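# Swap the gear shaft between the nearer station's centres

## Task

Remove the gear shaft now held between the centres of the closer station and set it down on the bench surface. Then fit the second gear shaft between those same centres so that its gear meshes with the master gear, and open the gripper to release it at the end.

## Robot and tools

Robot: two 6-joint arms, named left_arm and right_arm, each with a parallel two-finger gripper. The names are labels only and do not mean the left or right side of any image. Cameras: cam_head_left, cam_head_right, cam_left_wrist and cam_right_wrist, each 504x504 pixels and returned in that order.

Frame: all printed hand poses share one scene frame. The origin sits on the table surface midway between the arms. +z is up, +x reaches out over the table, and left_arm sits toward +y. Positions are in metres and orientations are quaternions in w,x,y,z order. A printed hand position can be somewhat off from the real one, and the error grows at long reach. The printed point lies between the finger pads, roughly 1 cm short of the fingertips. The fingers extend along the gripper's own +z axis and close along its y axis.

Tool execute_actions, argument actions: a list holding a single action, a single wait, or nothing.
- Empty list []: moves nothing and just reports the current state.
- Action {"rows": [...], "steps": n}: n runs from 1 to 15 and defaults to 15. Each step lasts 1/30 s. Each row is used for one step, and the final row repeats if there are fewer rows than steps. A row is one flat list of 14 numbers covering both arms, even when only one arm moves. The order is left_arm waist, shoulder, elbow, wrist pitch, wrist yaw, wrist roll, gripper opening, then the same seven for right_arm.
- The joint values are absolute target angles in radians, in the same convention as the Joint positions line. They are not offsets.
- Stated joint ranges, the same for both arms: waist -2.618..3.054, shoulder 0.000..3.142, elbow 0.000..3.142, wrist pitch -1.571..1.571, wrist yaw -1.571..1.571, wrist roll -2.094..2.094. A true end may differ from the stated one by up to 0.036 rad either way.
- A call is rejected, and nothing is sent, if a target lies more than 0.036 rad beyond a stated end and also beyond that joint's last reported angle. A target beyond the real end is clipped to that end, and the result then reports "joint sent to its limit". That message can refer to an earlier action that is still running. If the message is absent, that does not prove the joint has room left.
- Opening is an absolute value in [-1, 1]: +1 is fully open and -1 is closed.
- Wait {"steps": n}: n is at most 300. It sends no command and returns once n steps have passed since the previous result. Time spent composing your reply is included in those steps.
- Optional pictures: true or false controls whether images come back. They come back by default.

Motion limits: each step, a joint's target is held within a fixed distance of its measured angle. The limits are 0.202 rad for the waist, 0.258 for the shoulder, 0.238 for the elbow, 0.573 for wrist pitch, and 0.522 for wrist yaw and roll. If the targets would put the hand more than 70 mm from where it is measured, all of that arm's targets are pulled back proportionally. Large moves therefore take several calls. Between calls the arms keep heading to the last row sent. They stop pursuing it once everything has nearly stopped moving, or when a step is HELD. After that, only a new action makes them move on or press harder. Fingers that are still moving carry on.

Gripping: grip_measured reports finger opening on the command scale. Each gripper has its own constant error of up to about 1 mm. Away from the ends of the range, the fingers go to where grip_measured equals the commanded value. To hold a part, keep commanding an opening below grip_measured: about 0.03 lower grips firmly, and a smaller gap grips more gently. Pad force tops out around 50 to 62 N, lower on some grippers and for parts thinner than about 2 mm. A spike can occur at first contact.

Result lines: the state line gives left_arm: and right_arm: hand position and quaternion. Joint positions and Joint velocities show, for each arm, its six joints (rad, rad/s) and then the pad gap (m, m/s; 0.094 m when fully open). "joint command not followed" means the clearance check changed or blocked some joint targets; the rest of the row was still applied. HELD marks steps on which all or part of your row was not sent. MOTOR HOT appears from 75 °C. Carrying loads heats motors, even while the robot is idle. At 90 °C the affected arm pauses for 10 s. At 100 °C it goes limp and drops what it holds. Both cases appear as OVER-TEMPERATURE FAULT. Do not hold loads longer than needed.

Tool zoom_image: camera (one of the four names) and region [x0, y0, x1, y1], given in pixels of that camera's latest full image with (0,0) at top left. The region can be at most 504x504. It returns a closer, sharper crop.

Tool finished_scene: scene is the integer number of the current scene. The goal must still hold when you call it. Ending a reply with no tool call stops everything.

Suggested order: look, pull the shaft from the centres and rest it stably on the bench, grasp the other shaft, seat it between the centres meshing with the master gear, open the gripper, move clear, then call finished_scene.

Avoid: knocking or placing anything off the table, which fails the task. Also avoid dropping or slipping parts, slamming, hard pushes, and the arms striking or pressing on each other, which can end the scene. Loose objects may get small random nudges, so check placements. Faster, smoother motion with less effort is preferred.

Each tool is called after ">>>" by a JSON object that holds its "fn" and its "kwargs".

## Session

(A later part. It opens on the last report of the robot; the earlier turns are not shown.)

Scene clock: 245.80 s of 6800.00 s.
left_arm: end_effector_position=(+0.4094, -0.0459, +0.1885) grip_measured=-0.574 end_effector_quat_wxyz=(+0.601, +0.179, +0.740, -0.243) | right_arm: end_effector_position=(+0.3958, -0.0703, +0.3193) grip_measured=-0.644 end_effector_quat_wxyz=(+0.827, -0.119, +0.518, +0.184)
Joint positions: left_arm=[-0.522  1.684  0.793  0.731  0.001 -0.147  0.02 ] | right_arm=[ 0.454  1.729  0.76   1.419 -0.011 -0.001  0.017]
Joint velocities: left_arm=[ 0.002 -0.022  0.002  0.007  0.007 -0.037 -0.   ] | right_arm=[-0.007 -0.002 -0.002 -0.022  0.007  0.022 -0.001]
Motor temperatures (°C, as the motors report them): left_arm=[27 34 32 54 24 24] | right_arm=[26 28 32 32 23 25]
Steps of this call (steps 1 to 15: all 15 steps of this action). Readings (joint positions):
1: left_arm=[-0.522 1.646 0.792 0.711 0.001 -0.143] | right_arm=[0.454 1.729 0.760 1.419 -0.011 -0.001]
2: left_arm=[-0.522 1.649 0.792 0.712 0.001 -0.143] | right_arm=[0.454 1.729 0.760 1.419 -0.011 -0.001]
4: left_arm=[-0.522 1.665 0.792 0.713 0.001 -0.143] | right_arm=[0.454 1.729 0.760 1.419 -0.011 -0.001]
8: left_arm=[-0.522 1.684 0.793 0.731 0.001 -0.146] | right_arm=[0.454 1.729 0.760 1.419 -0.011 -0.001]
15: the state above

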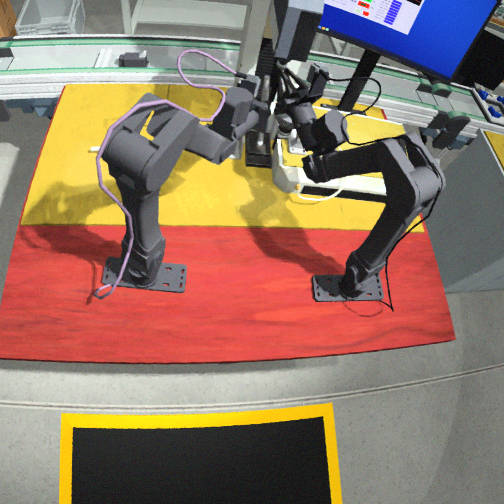

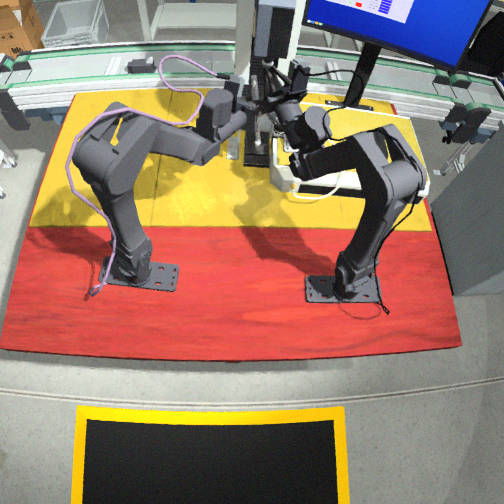

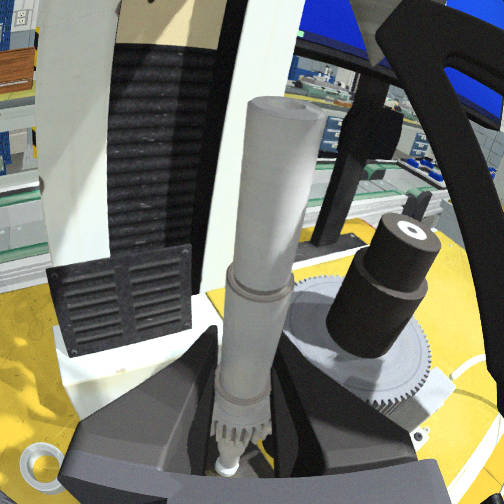

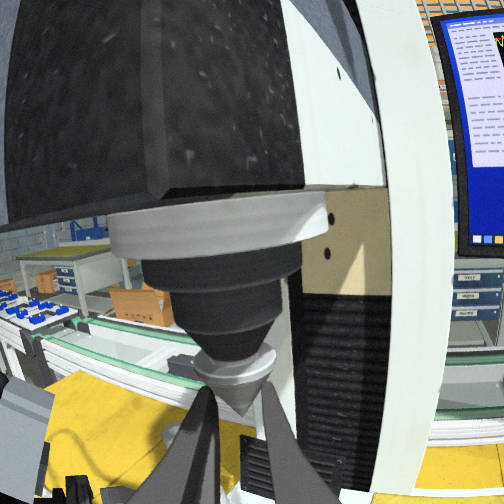

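Seems seated. With a lighter grip and downward pressure, ease toward the original level pose.

>>> {"fn": "execute_actions", "kwargs": {"actions": [{"rows":[[-0.522,1.71,0.79,0.75,0,-0.13,-0.592,0.462,1.71,0.84,1.39,0,0,-0.65],[-0.522,1.72,0.79,0.77,0,-0.13,-0.592,0.462,1.71,0.84,1.39,0,0,-0.65],[-0.525,1.73,0.79,0.79,0,-0.12,-0.592,0.462,1.71,0.84,1.39,0,0,-0.65],[-0.525,1.74,0.79,0.81,0,-0.12,-0.592,0.462,1.71,0.84,1.39,0,0,-0.65],[-0.53,1.755,0.79,0.83,0,-0.11,-0.592,0.462,1.71,0.84,1.39,0,0,-0.65],[-0.535,1.775,0.79,0.87,0,-0.1,-0.592,0.462,1.71,0.84,1.39,0,0,-0.65]]}]}}

>>> {"fn": "zoom_image", "kwargs": {"camera": "cam_head_right", "region": [220,90,300,170]}}

Scene clock: 251.23 s of 6800.00 s.
left_arm: end_effector_position=(+0.4146, -0.0544, +0.1886) grip_measured=-0.574 end_effector_quat_wxyz=(+0.628, +0.188, +0.715, -0.245) | right_arm: end_effector_position=(+0.3958, -0.0703, +0.3193) grip_measured=-0.644 end_effector_quat_wxyz=(+0.827, -0.119, +0.518, +0.184)
Joint positions: left_arm=[-0.529  1.754  0.793  0.869  0.001 -0.114  0.02 ] | right_arm=[ 0.454  1.729  0.76   1.419 -0.011 -0.001  0.017]
Joint velocities: left_arm=[ 0.002  0.012 -0.012  0.022  0.066  0.022  0.   ] | right_arm=[-0.007 -0.007 -0.002 -0.007  0.066 -0.066 -0.   ]
Motor temperatures (°C, as the motors report them): left_arm=[27 33 33 54 24 24] | right_arm=[26 28 32 32 23 25]
Steps of this call (steps 1 to 15: the robot went on to your last target; steps 16 to 90: nothing new was sent; then 1.93 s passed at rest; steps 91 to 105: all 15 steps of this action). Readings (joint positions):
91: left_arm=[-0.522 1.686 0.793 0.732 0.001 -0.146] | right_arm=[0.454 1.729 0.760 1.419 -0.011 -0.001]
92: left_arm=[-0.522 1.690 0.793 0.739 0.001 -0.146] | right_arm=[0.454 1.729 0.760 1.419 -0.011 -0.001]
94: left_arm=[-0.522 1.702 0.793 0.764 0.001 -0.142] | right_arm=[0.454 1.729 0.760 1.419 -0.011 -0.001]
98: left_arm=[-0.526 1.742 0.793 0.842 0.001 -0.127] | right_arm=[0.454 1.729 0.760 1.419 -0.011 -0.001]
105: the state above

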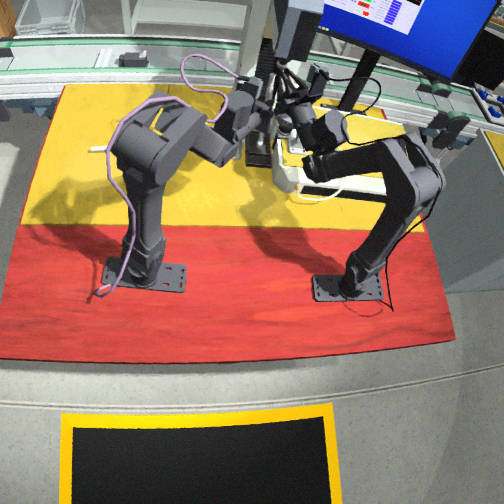

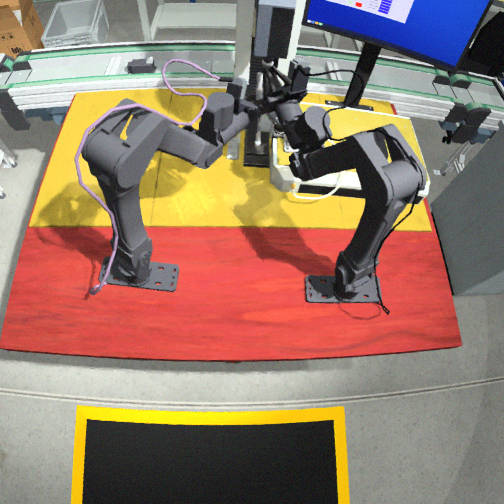

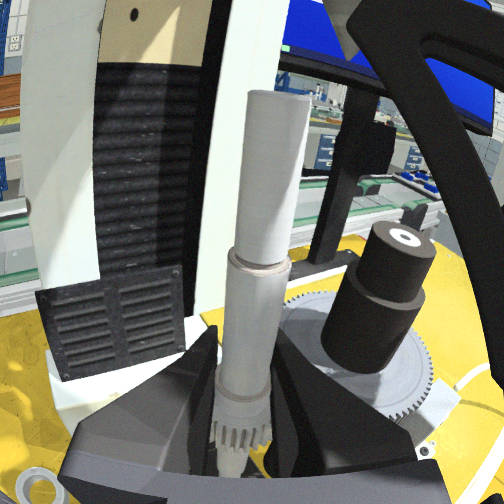

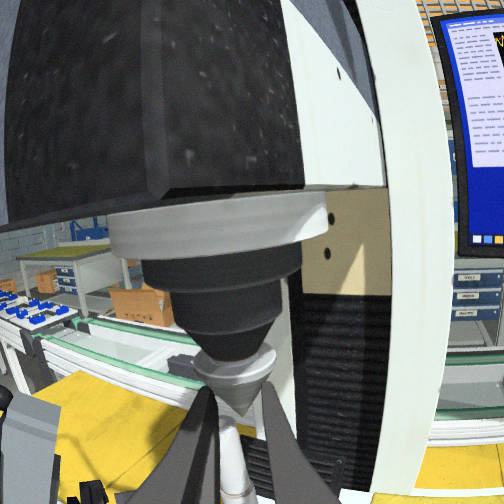

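Region (220, 90, 300, 170) of cam_head_right's 504x504 image, scaled by 6.300, with more detail than that image has.

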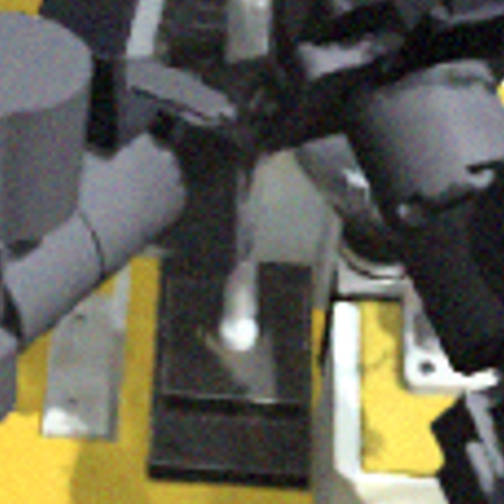

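>>> {"fn": "execute_actions", "kwargs": {"actions": [{"rows":[[-0.54,1.79,0.77,0.91,0,-0.08,-0.592,0.462,1.71,0.84,1.39,0,0,-0.65],[-0.54,1.8,0.76,0.94,0,-0.07,-0.592,0.462,1.71,0.84,1.39,0,0,-0.65],[-0.545,1.815,0.75,0.98,0,-0.06,-0.592,0.462,1.71,0.84,1.39,0,0,-0.65],[-0.558,1.835,0.75,1.03,0,-0.03,-0.592,0.462,1.71,0.84,1.39,0,0,-0.65]]}]}}

Scene clock: 255.07 s of 6800.00 s.
left_arm: end_effector_position=(+0.4130, -0.0595, +0.1895) grip_measured=-0.574 end_effector_quat_wxyz=(+0.661, +0.203, +0.683, -0.235) | right_arm: end_effector_position=(+0.3958, -0.0703, +0.3193) grip_measured=-0.644 end_effector_quat_wxyz=(+0.827, -0.119, +0.518, +0.184)
Joint positions: left_arm=[-0.544  1.812  0.769  1.028 -0.011 -0.053  0.02 ] | right_arm=[ 0.454  1.729  0.76   1.419 -0.011 -0.001  0.017]
Joint velocities: left_arm=[-0.002  0.012  0.002 -0.007  0.007  0.037  0.   ] | right_arm=[-0.007  0.002 -0.007 -0.066  0.007  0.007  0.   ]
Motor temperatures (°C, as the motors report them): left_arm=[27 33 32 53 24 24] | right_arm=[26 28 32 32 23 25]
Steps of this call (steps 1 to 15: the robot went on to your last target; steps 16 to 90: nothing new was sent; then 0.33 s passed at rest; steps 91 to 105: all 15 steps of this action). Readings (joint positions):
91: left_arm=[-0.530 1.757 0.793 0.873 0.001 -0.110] | right_arm=[0.454 1.729 0.760 1.419 -0.011 -0.001]
92: left_arm=[-0.531 1.762 0.793 0.885 0.001 -0.105] | right_arm=[0.454 1.729 0.760 1.419 -0.011 -0.001]
94: left_arm=[-0.536 1.782 0.786 0.934 0.001 -0.088] | right_arm=[0.454 1.729 0.760 1.419 -0.011 -0.001]
98: left_arm=[-0.543 1.807 0.774 1.007 -0.010 -0.059] | right_arm=[0.454 1.729 0.760 1.419 -0.011 -0.001]
105: the state above

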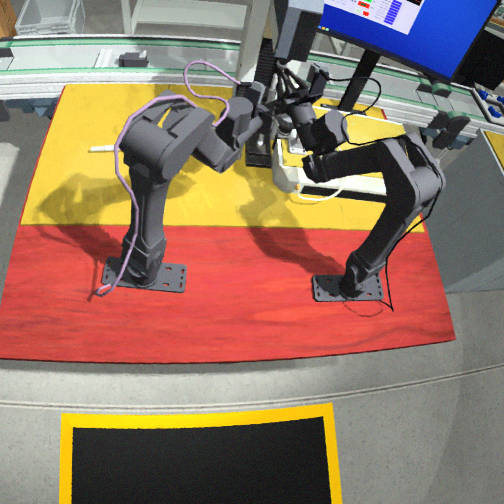

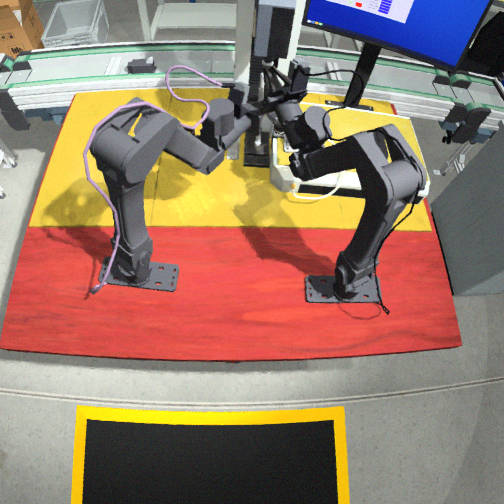

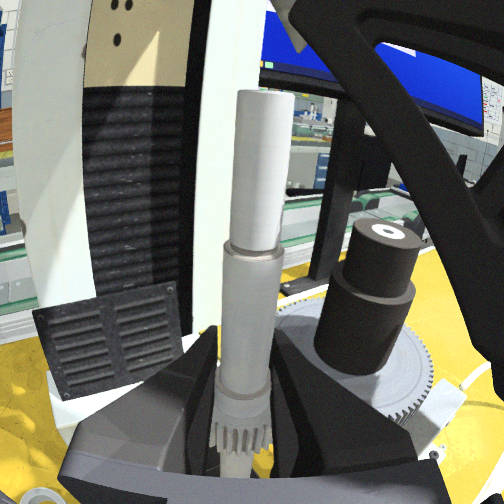

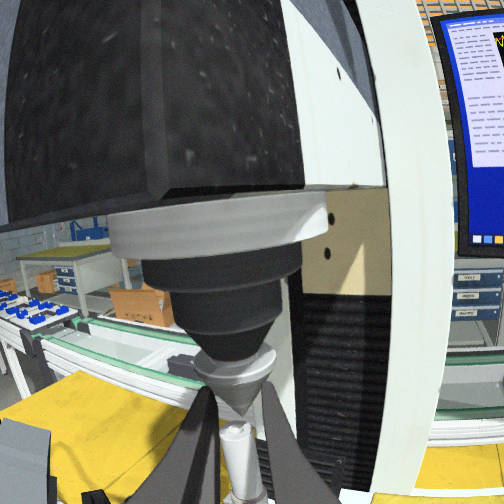

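>>> {"fn": "execute_actions", "kwargs": {"actions": [{"rows":[[-0.566,1.835,0.76,1.03,0.065,0,-0.63,0.462,1.71,0.84,1.39,0,0,-0.65]]}]}}

Scene clock: 257.73 s of 6800.00 s.
left_arm: end_effector_position=(+0.4110, -0.0622, +0.1895) grip_measured=-0.574 end_effector_quat_wxyz=(+0.662, +0.218, +0.678, -0.233) | right_arm: end_effector_position=(+0.3958, -0.0703, +0.3193) grip_measured=-0.644 end_effector_quat_wxyz=(+0.827, -0.119, +0.518, +0.184)
Joint positions: left_arm=[-0.545  1.813  0.768  1.029  0.006 -0.028  0.02 ] | right_arm=[ 0.454  1.729  0.76   1.419 -0.011 -0.001  0.017]
Joint velocities: left_arm=[ 0.002  0.022 -0.002 -0.007  0.022  0.022 -0.   ] | right_arm=[ 0.017 -0.007 -0.002 -0.051  0.066 -0.051 -0.001]
Motor temperatures (°C, as the motors report them): left_arm=[27 33 32 52 24 24] | right_arm=[26 29 32 32 23 25]
Steps of this call (steps 1 to 15: the robot went on to your last target; steps 16 to 65: nothing new was sent; steps 66 to 80: all 15 steps of this action). Readings (joint positions):
66: left_arm=[-0.545 1.813 0.768 1.029 -0.009 -0.047] | right_arm=[0.454 1.729 0.760 1.419 -0.011 -0.001]
67: left_arm=[-0.545 1.813 0.768 1.029 -0.007 -0.043] | right_arm=[0.454 1.729 0.760 1.419 -0.011 -0.001]
69: left_arm=[-0.545 1.813 0.768 1.029 -0.001 -0.036] | right_arm=[0.454 1.729 0.760 1.419 -0.011 -0.001]
73: left_arm=[-0.545 1.813 0.768 1.029 0.004 -0.031] | right_arm=[0.454 1.729 0.760 1.419 -0.011 -0.001]
80: the state above

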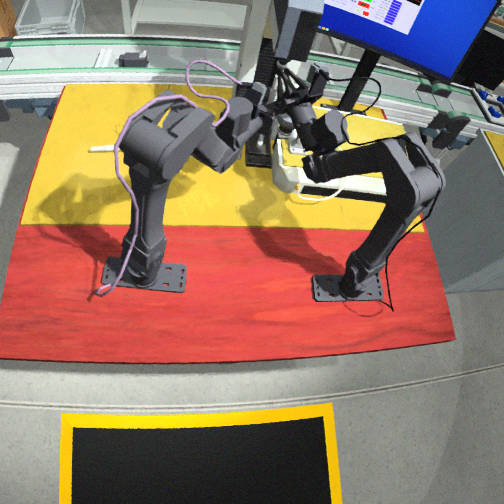

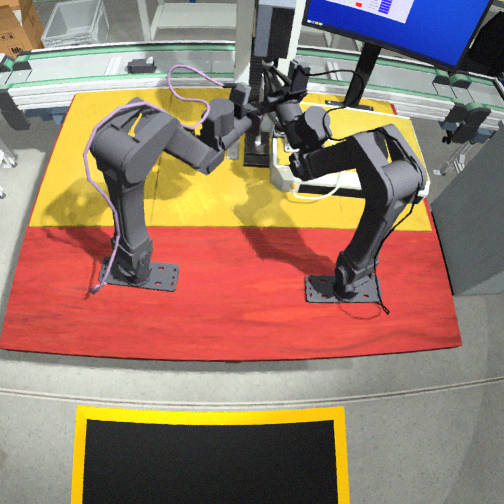

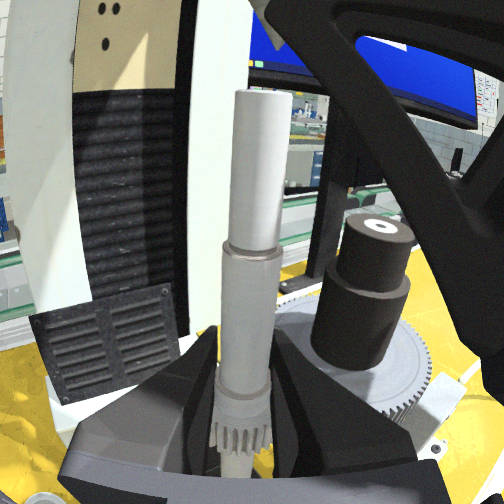

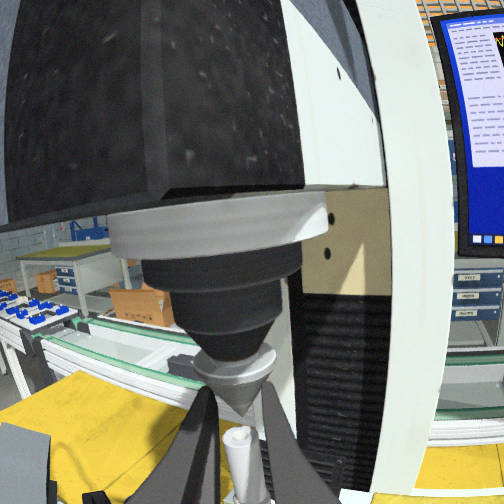

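>>> {"fn": "execute_actions", "kwargs": {"actions": [{"rows":[[-0.575,1.84,0.79,1.03,0.09,0,-0.63,0.462,1.725,0.77,1.4,0,0,-0.65]]}], "pictures": false}}

>>> {"fn": "execute_actions", "kwargs": {"actions": [{"rows":[[-0.575,1.84,0.79,1.03,0.09,0,-0.63,0.455,1.725,0.735,1.41,0,0,-0.65]]}]}}

Scene clock: 261.40 s of 6800.00 s.
left_arm: end_effector_position=(+0.4101, -0.0638, +0.1894) grip_measured=-0.574 end_effector_quat_wxyz=(+0.663, +0.222, +0.676, -0.233) | right_arm: end_effector_position=(+0.3957, -0.0704, +0.3045) grip_measured=-0.645 end_effector_quat_wxyz=(+0.815, -0.123, +0.536, +0.182)
Joint positions: left_arm=[-0.547  1.816  0.768  1.035  0.009 -0.021  0.02 ] | right_arm=[ 0.454  1.729  0.733  1.402 -0.011 -0.001  0.017]
Joint velocities: left_arm=[ 0.002  0.012 -0.027 -0.037 -0.037  0.022 -0.   ] | right_arm=[ 0.002  0.002 -0.002 -0.022 -0.037 -0.007 -0.001]
Motor temperatures (°C, as the motors report them): left_arm=[27 33 32 52 24 24] | right_arm=[26 29 32 32 23 25]
Steps of this call (steps 1 to 15: the robot went on to your last target; steps 16 to 90: nothing new was sent; then 0.17 s passed at rest; steps 91 to 105: all 15 steps of this action). Readings (joint positions):
91: left_arm=[-0.545 1.813 0.768 1.029 0.007 -0.027] | right_arm=[0.454 1.729 0.756 1.419 -0.011 -0.001]
92: left_arm=[-0.546 1.813 0.768 1.029 0.008 -0.026] | right_arm=[0.454 1.729 0.751 1.416 -0.011 -0.001]
94: left_arm=[-0.547 1.813 0.768 1.029 0.009 -0.022] | right_arm=[0.454 1.729 0.738 1.408 -0.011 -0.001]
98: left_arm=[-0.547 1.816 0.768 1.035 0.009 -0.021] | right_arm=[0.454 1.729 0.733 1.402 -0.011 -0.001]
105: the state above

Scene clock: 261.90 s of 6800.00 s.
left_arm: end_effector_position=(+0.4102, -0.0641, +0.1894) grip_measured=-0.574 end_effector_quat_wxyz=(+0.664, +0.223, +0.675, -0.233) | right_arm: end_effector_position=(+0.3955, -0.0706, +0.3029) grip_measured=-0.646 end_effector_quat_wxyz=(+0.814, -0.123, +0.538, +0.182)
Joint positions: left_arm=[-0.547  1.819  0.768  1.041  0.01  -0.018  0.02 ] | right_arm=[ 0.454  1.729  0.729  1.402 -0.011  0.001  0.017]
Joint velocities: left_arm=[-0.012 -0.002 -0.022 -0.007 -0.095 -0.022 -0.001] | right_arm=[-0.002  0.007  0.017  0.022  0.007  0.037 -0.   ]
Motor temperatures (°C, as the motors report them): left_arm=[27 33 32 51 24 24] | right_arm=[26 29 32 32 23 25]
Steps of this call (steps 1 to 15: all 15 steps of this action). Readings (joint positions):
1: left_arm=[-0.547 1.816 0.768 1.035 0.009 -0.021] | right_arm=[0.454 1.729 0.730 1.402 -0.011 -0.001]
2: left_arm=[-0.547 1.817 0.768 1.037 0.010 -0.019] | right_arm=[0.454 1.729 0.729 1.402 -0.011 0.000]
4: left_arm=[-0.547 1.819 0.768 1.041 0.010 -0.018] | right_arm=[0.454 1.729 0.729 1.402 -0.011 0.001]
8: left_arm=[-0.547 1.819 0.768 1.041 0.010 -0.018] | right_arm=[0.454 1.729 0.729 1.402 -0.011 0.001]
15: the state above

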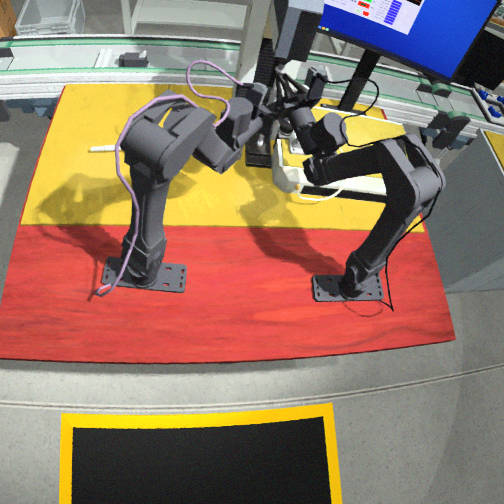

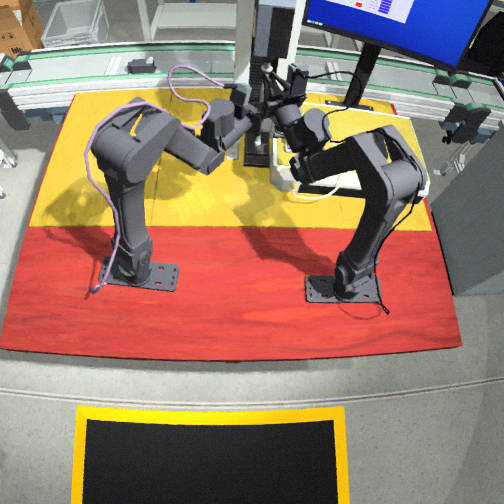

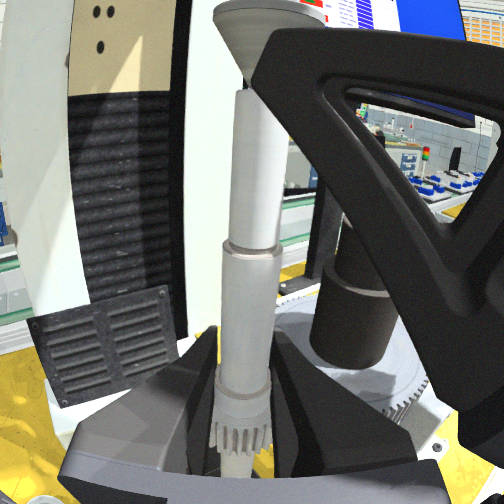

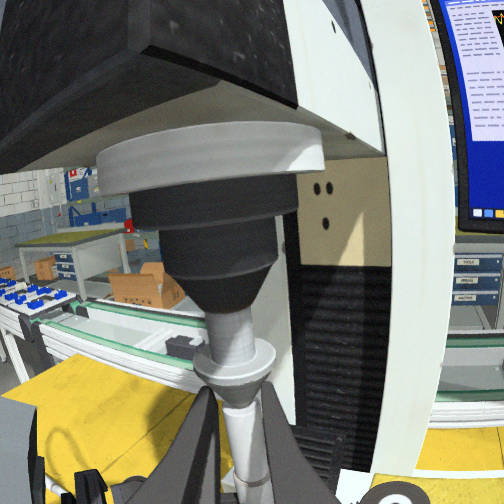

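>>> {"fn": "execute_actions", "kwargs": {"actions": [{"rows":[[-0.547,1.81,0.785,1.05,0,0,-0.6,0.455,1.69,0.68,1.43,0,0,-0.55],[-0.547,1.81,0.785,1.05,0,0,-0.6,0.45,1.65,0.62,1.45,0,0,-0.55],[-0.547,1.81,0.785,1.05,0,0,-0.6,0.44,1.58,0.53,1.48,0,0,-0.55]]}]}}

>>> {"fn": "execute_actions", "kwargs": {"actions": [{"rows":[[-0.547,1.81,0.785,1.05,0,0,0,0.4,1.2,0.3,1.2,0,0,-0.55]]}], "pictures": false}}

>>> {"fn": "execute_actions", "kwargs": {"actions": [{"rows":[[-0.547,1.74,0.72,1.03,0,0,0,0.4,1.2,0.3,1.1,0,0,-0.55],[-0.547,1.66,0.67,1,0,0,0,0.4,1.1,0.3,1,0,0,-0.55],[-0.547,1.55,0.6,0.97,0,0,0,0.4,1,0.3,0.8,0,0,-0.55]]}]}}

>>> {"fn": "zoom_image", "kwargs": {"camera": "cam_left_wrist", "region": [180,280,380,480]}}

Scene clock: 270.43 s of 6800.00 s.
left_arm: end_effector_position=(+0.4109, -0.0631, +0.1896) grip_measured=-0.574 end_effector_quat_wxyz=(+0.665, +0.221, +0.675, -0.231) | right_arm: end_effector_position=(+0.3561, -0.0911, +0.2945) grip_measured=-0.552 end_effector_quat_wxyz=(+0.813, -0.121, +0.540, +0.180)
Joint positions: left_arm=[-0.546  1.819  0.768  1.042  0.006 -0.018  0.02 ] | right_arm=[ 0.449  1.6    0.54   1.459 -0.011  0.001  0.021]
Joint velocities: left_arm=[-0.002 -0.012 -0.007 -0.007  0.081 -0.081  0.   ] | right_arm=[-0.012 -0.002 -0.002  0.051 -0.037 -0.037 -0.   ]
Motor temperatures (°C, as the motors report them): left_arm=[27 33 32 50 24 24] | right_arm=[26 28 30 33 23 25]
Steps of this call (steps 1 to 15: the robot went on to your last target; steps 16 to 90: nothing new was sent; then 5.03 s passed at rest; steps 91 to 105: all 15 steps of this action). Readings (joint positions):
91: left_arm=[-0.546 1.819 0.768 1.042 0.007 -0.018] | right_arm=[0.454 1.727 0.723 1.403 -0.011 0.001]
92: left_arm=[-0.546 1.819 0.768 1.042 0.006 -0.018] | right_arm=[0.454 1.717 0.706 1.406 -0.011 0.001]
94: left_arm=[-0.546 1.819 0.768 1.042 0.006 -0.018] | right_arm=[0.453 1.655 0.614 1.417 -0.011 0.001]
98: left_arm=[-0.546 1.819 0.768 1.042 0.006 -0.018] | right_arm=[0.449 1.600 0.540 1.449 -0.011 0.001]
105: the state above

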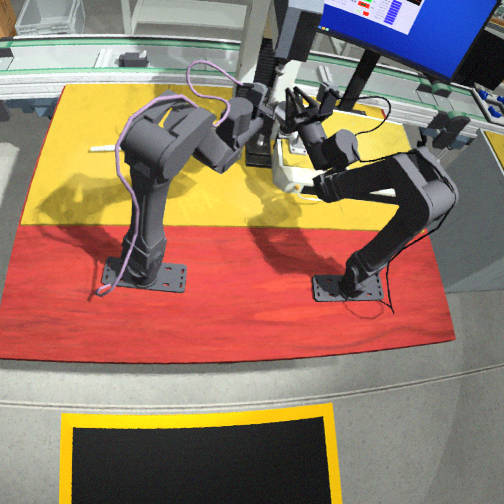

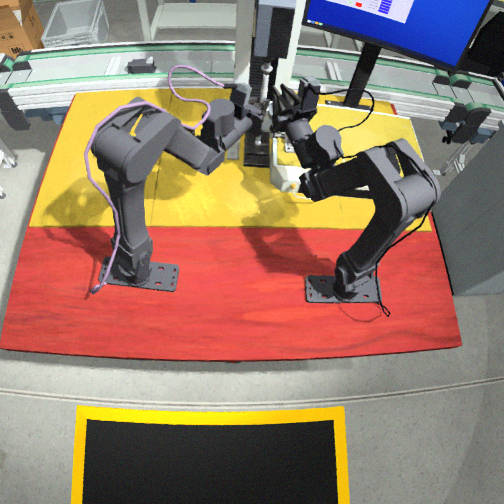

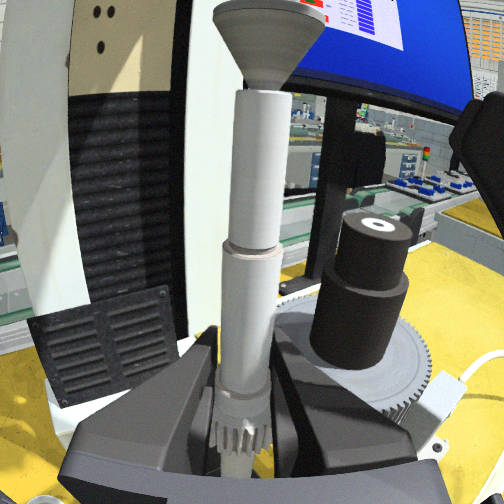

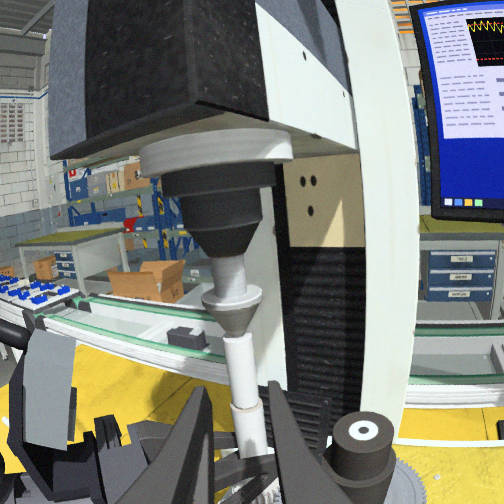

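Scene clock: 270.93 s of 6800.00 s.
left_arm: end_effector_position=(+0.4109, -0.0631, +0.1900) grip_measured=-0.002 end_effector_quat_wxyz=(+0.667, +0.225, +0.673, -0.228) | right_arm: end_effector_position=(+0.3003, -0.1346, +0.2865) grip_measured=-0.552 end_effector_quat_wxyz=(+0.794, -0.114, +0.576, +0.157)
Joint positions: left_arm=[-0.546  1.819  0.768  1.044  0.006 -0.007  0.047] | right_arm=[ 0.406  1.205  0.3    1.22  -0.006  0.001  0.021]
Joint velocities: left_arm=[-0.017 -0.007  0.022  0.022  0.007  0.022 -0.   ] | right_arm=[ 0.007 -0.002  0.017 -0.125 -0.037 -0.081 -0.   ]
Motor temperatures (°C, as the motors report them): left_arm=[27 33 32 50 24 24] | right_arm=[26 28 30 33 23 25]
Steps of this call (steps 1 to 15: all 15 steps of this action). Readings (joint positions):
1: left_arm=[-0.546 1.819 0.768 1.042 0.006 -0.016] | right_arm=[0.445 1.563 0.511 1.416 -0.012 0.001]
2: left_arm=[-0.546 1.819 0.768 1.043 0.006 -0.014] | right_arm=[0.434 1.486 0.443 1.359 -0.012 0.001]
4: left_arm=[-0.546 1.819 0.768 1.043 0.006 -0.012] | right_arm=[0.412 1.321 0.327 1.288 -0.009 0.001]
8: left_arm=[-0.546 1.819 0.768 1.044 0.006 -0.009] | right_arm=[0.406 1.205 0.300 1.266 -0.006 0.001]
15: the state above

Scene clock: 271.43 s of 6800.00 s.
left_arm: end_effector_position=(+0.3704, -0.0326, +0.2409) grip_measured=-0.002 end_effector_quat_wxyz=(+0.694, +0.216, +0.645, -0.237) | right_arm: end_effector_position=(+0.2920, -0.1380, +0.2567) grip_measured=-0.552 end_effector_quat_wxyz=(+0.733, -0.129, +0.652, +0.145)
Joint positions: left_arm=[-0.546  1.547  0.619  1.002  0.006 -0.007  0.047] | right_arm=[ 0.406  1.01   0.3    0.827 -0.006  0.001  0.021]
Joint velocities: left_arm=[ 0.007  0.012  0.007 -0.037 -0.007  0.066  0.001] | right_arm=[-0.002 -0.022 -0.012 -0.168 -0.007 -0.051  0.002]
Motor temperatures (°C, as the motors report them): left_arm=[27 33 32 50 24 24] | right_arm=[26 28 30 33 23 25]
Steps of this call (steps 1 to 15: all 15 steps of this action). Readings (joint positions):
1: left_arm=[-0.546 1.812 0.764 1.042 0.006 -0.007] | right_arm=[0.406 1.205 0.300 1.208 -0.006 0.001]
2: left_arm=[-0.546 1.787 0.745 1.032 0.006 -0.007] | right_arm=[0.406 1.192 0.300 1.173 -0.006 0.001]
4: left_arm=[-0.546 1.671 0.660 1.001 0.006 -0.007] | right_arm=[0.406 1.104 0.300 1.023 -0.006 0.001]
8: left_arm=[-0.546 1.549 0.619 1.009 0.006 -0.007] | right_arm=[0.406 1.011 0.300 0.917 -0.006 0.001]
15: the state above

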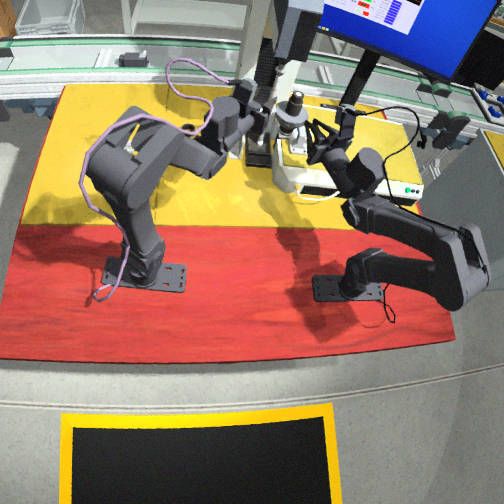

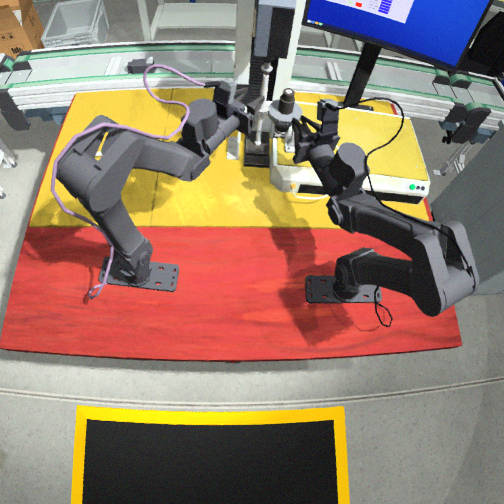

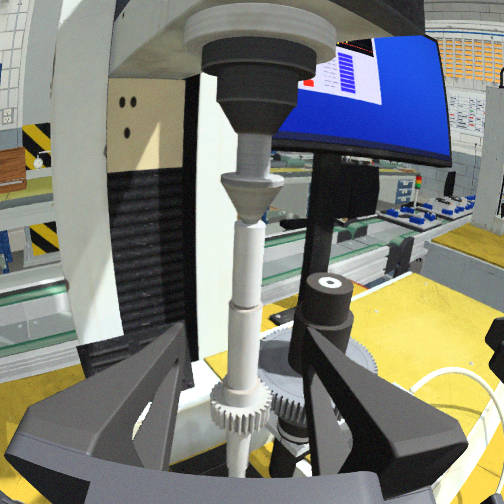

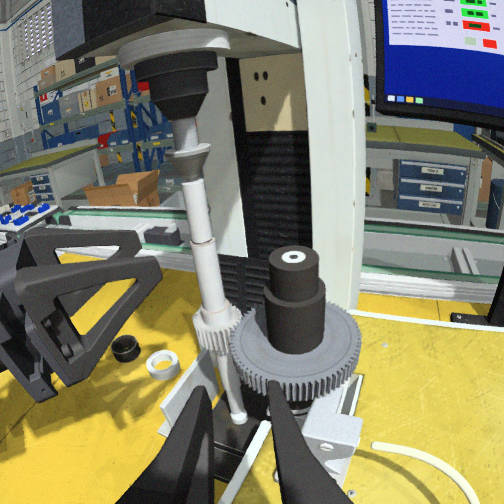

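Region (180, 280, 380, 480) of cam_left_wrist's 504x504 image, scaled by 2.520, with more detail than that image has.

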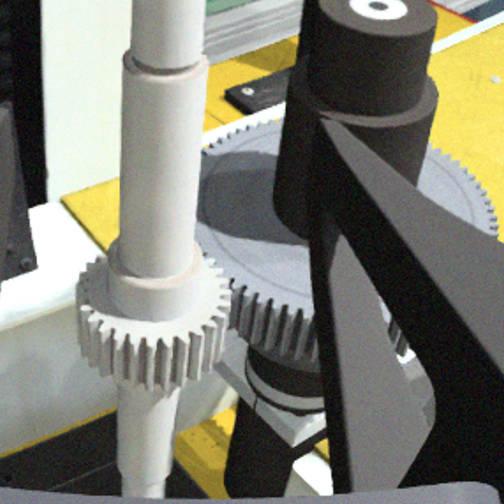

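>>> {"fn": "zoom_image", "kwargs": {"camera": "cam_right_wrist", "region": [200,290,270,360]}}

Region (200, 290, 270, 360) of cam_right_wrist's 504x504 image, scaled by 7.200, with more detail than that image has.

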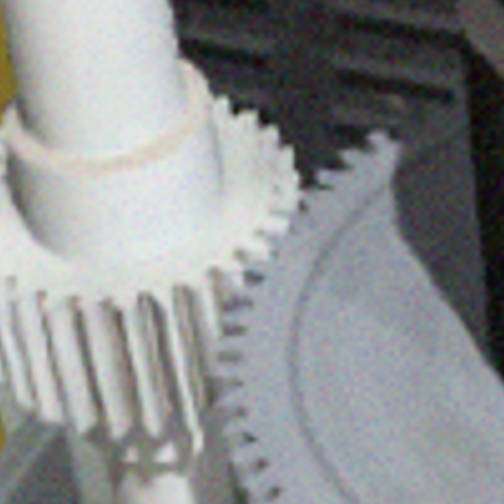

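>>> {"fn": "finished_scene", "kwargs": {"scene": 1}}

The scene is finished: the task was done.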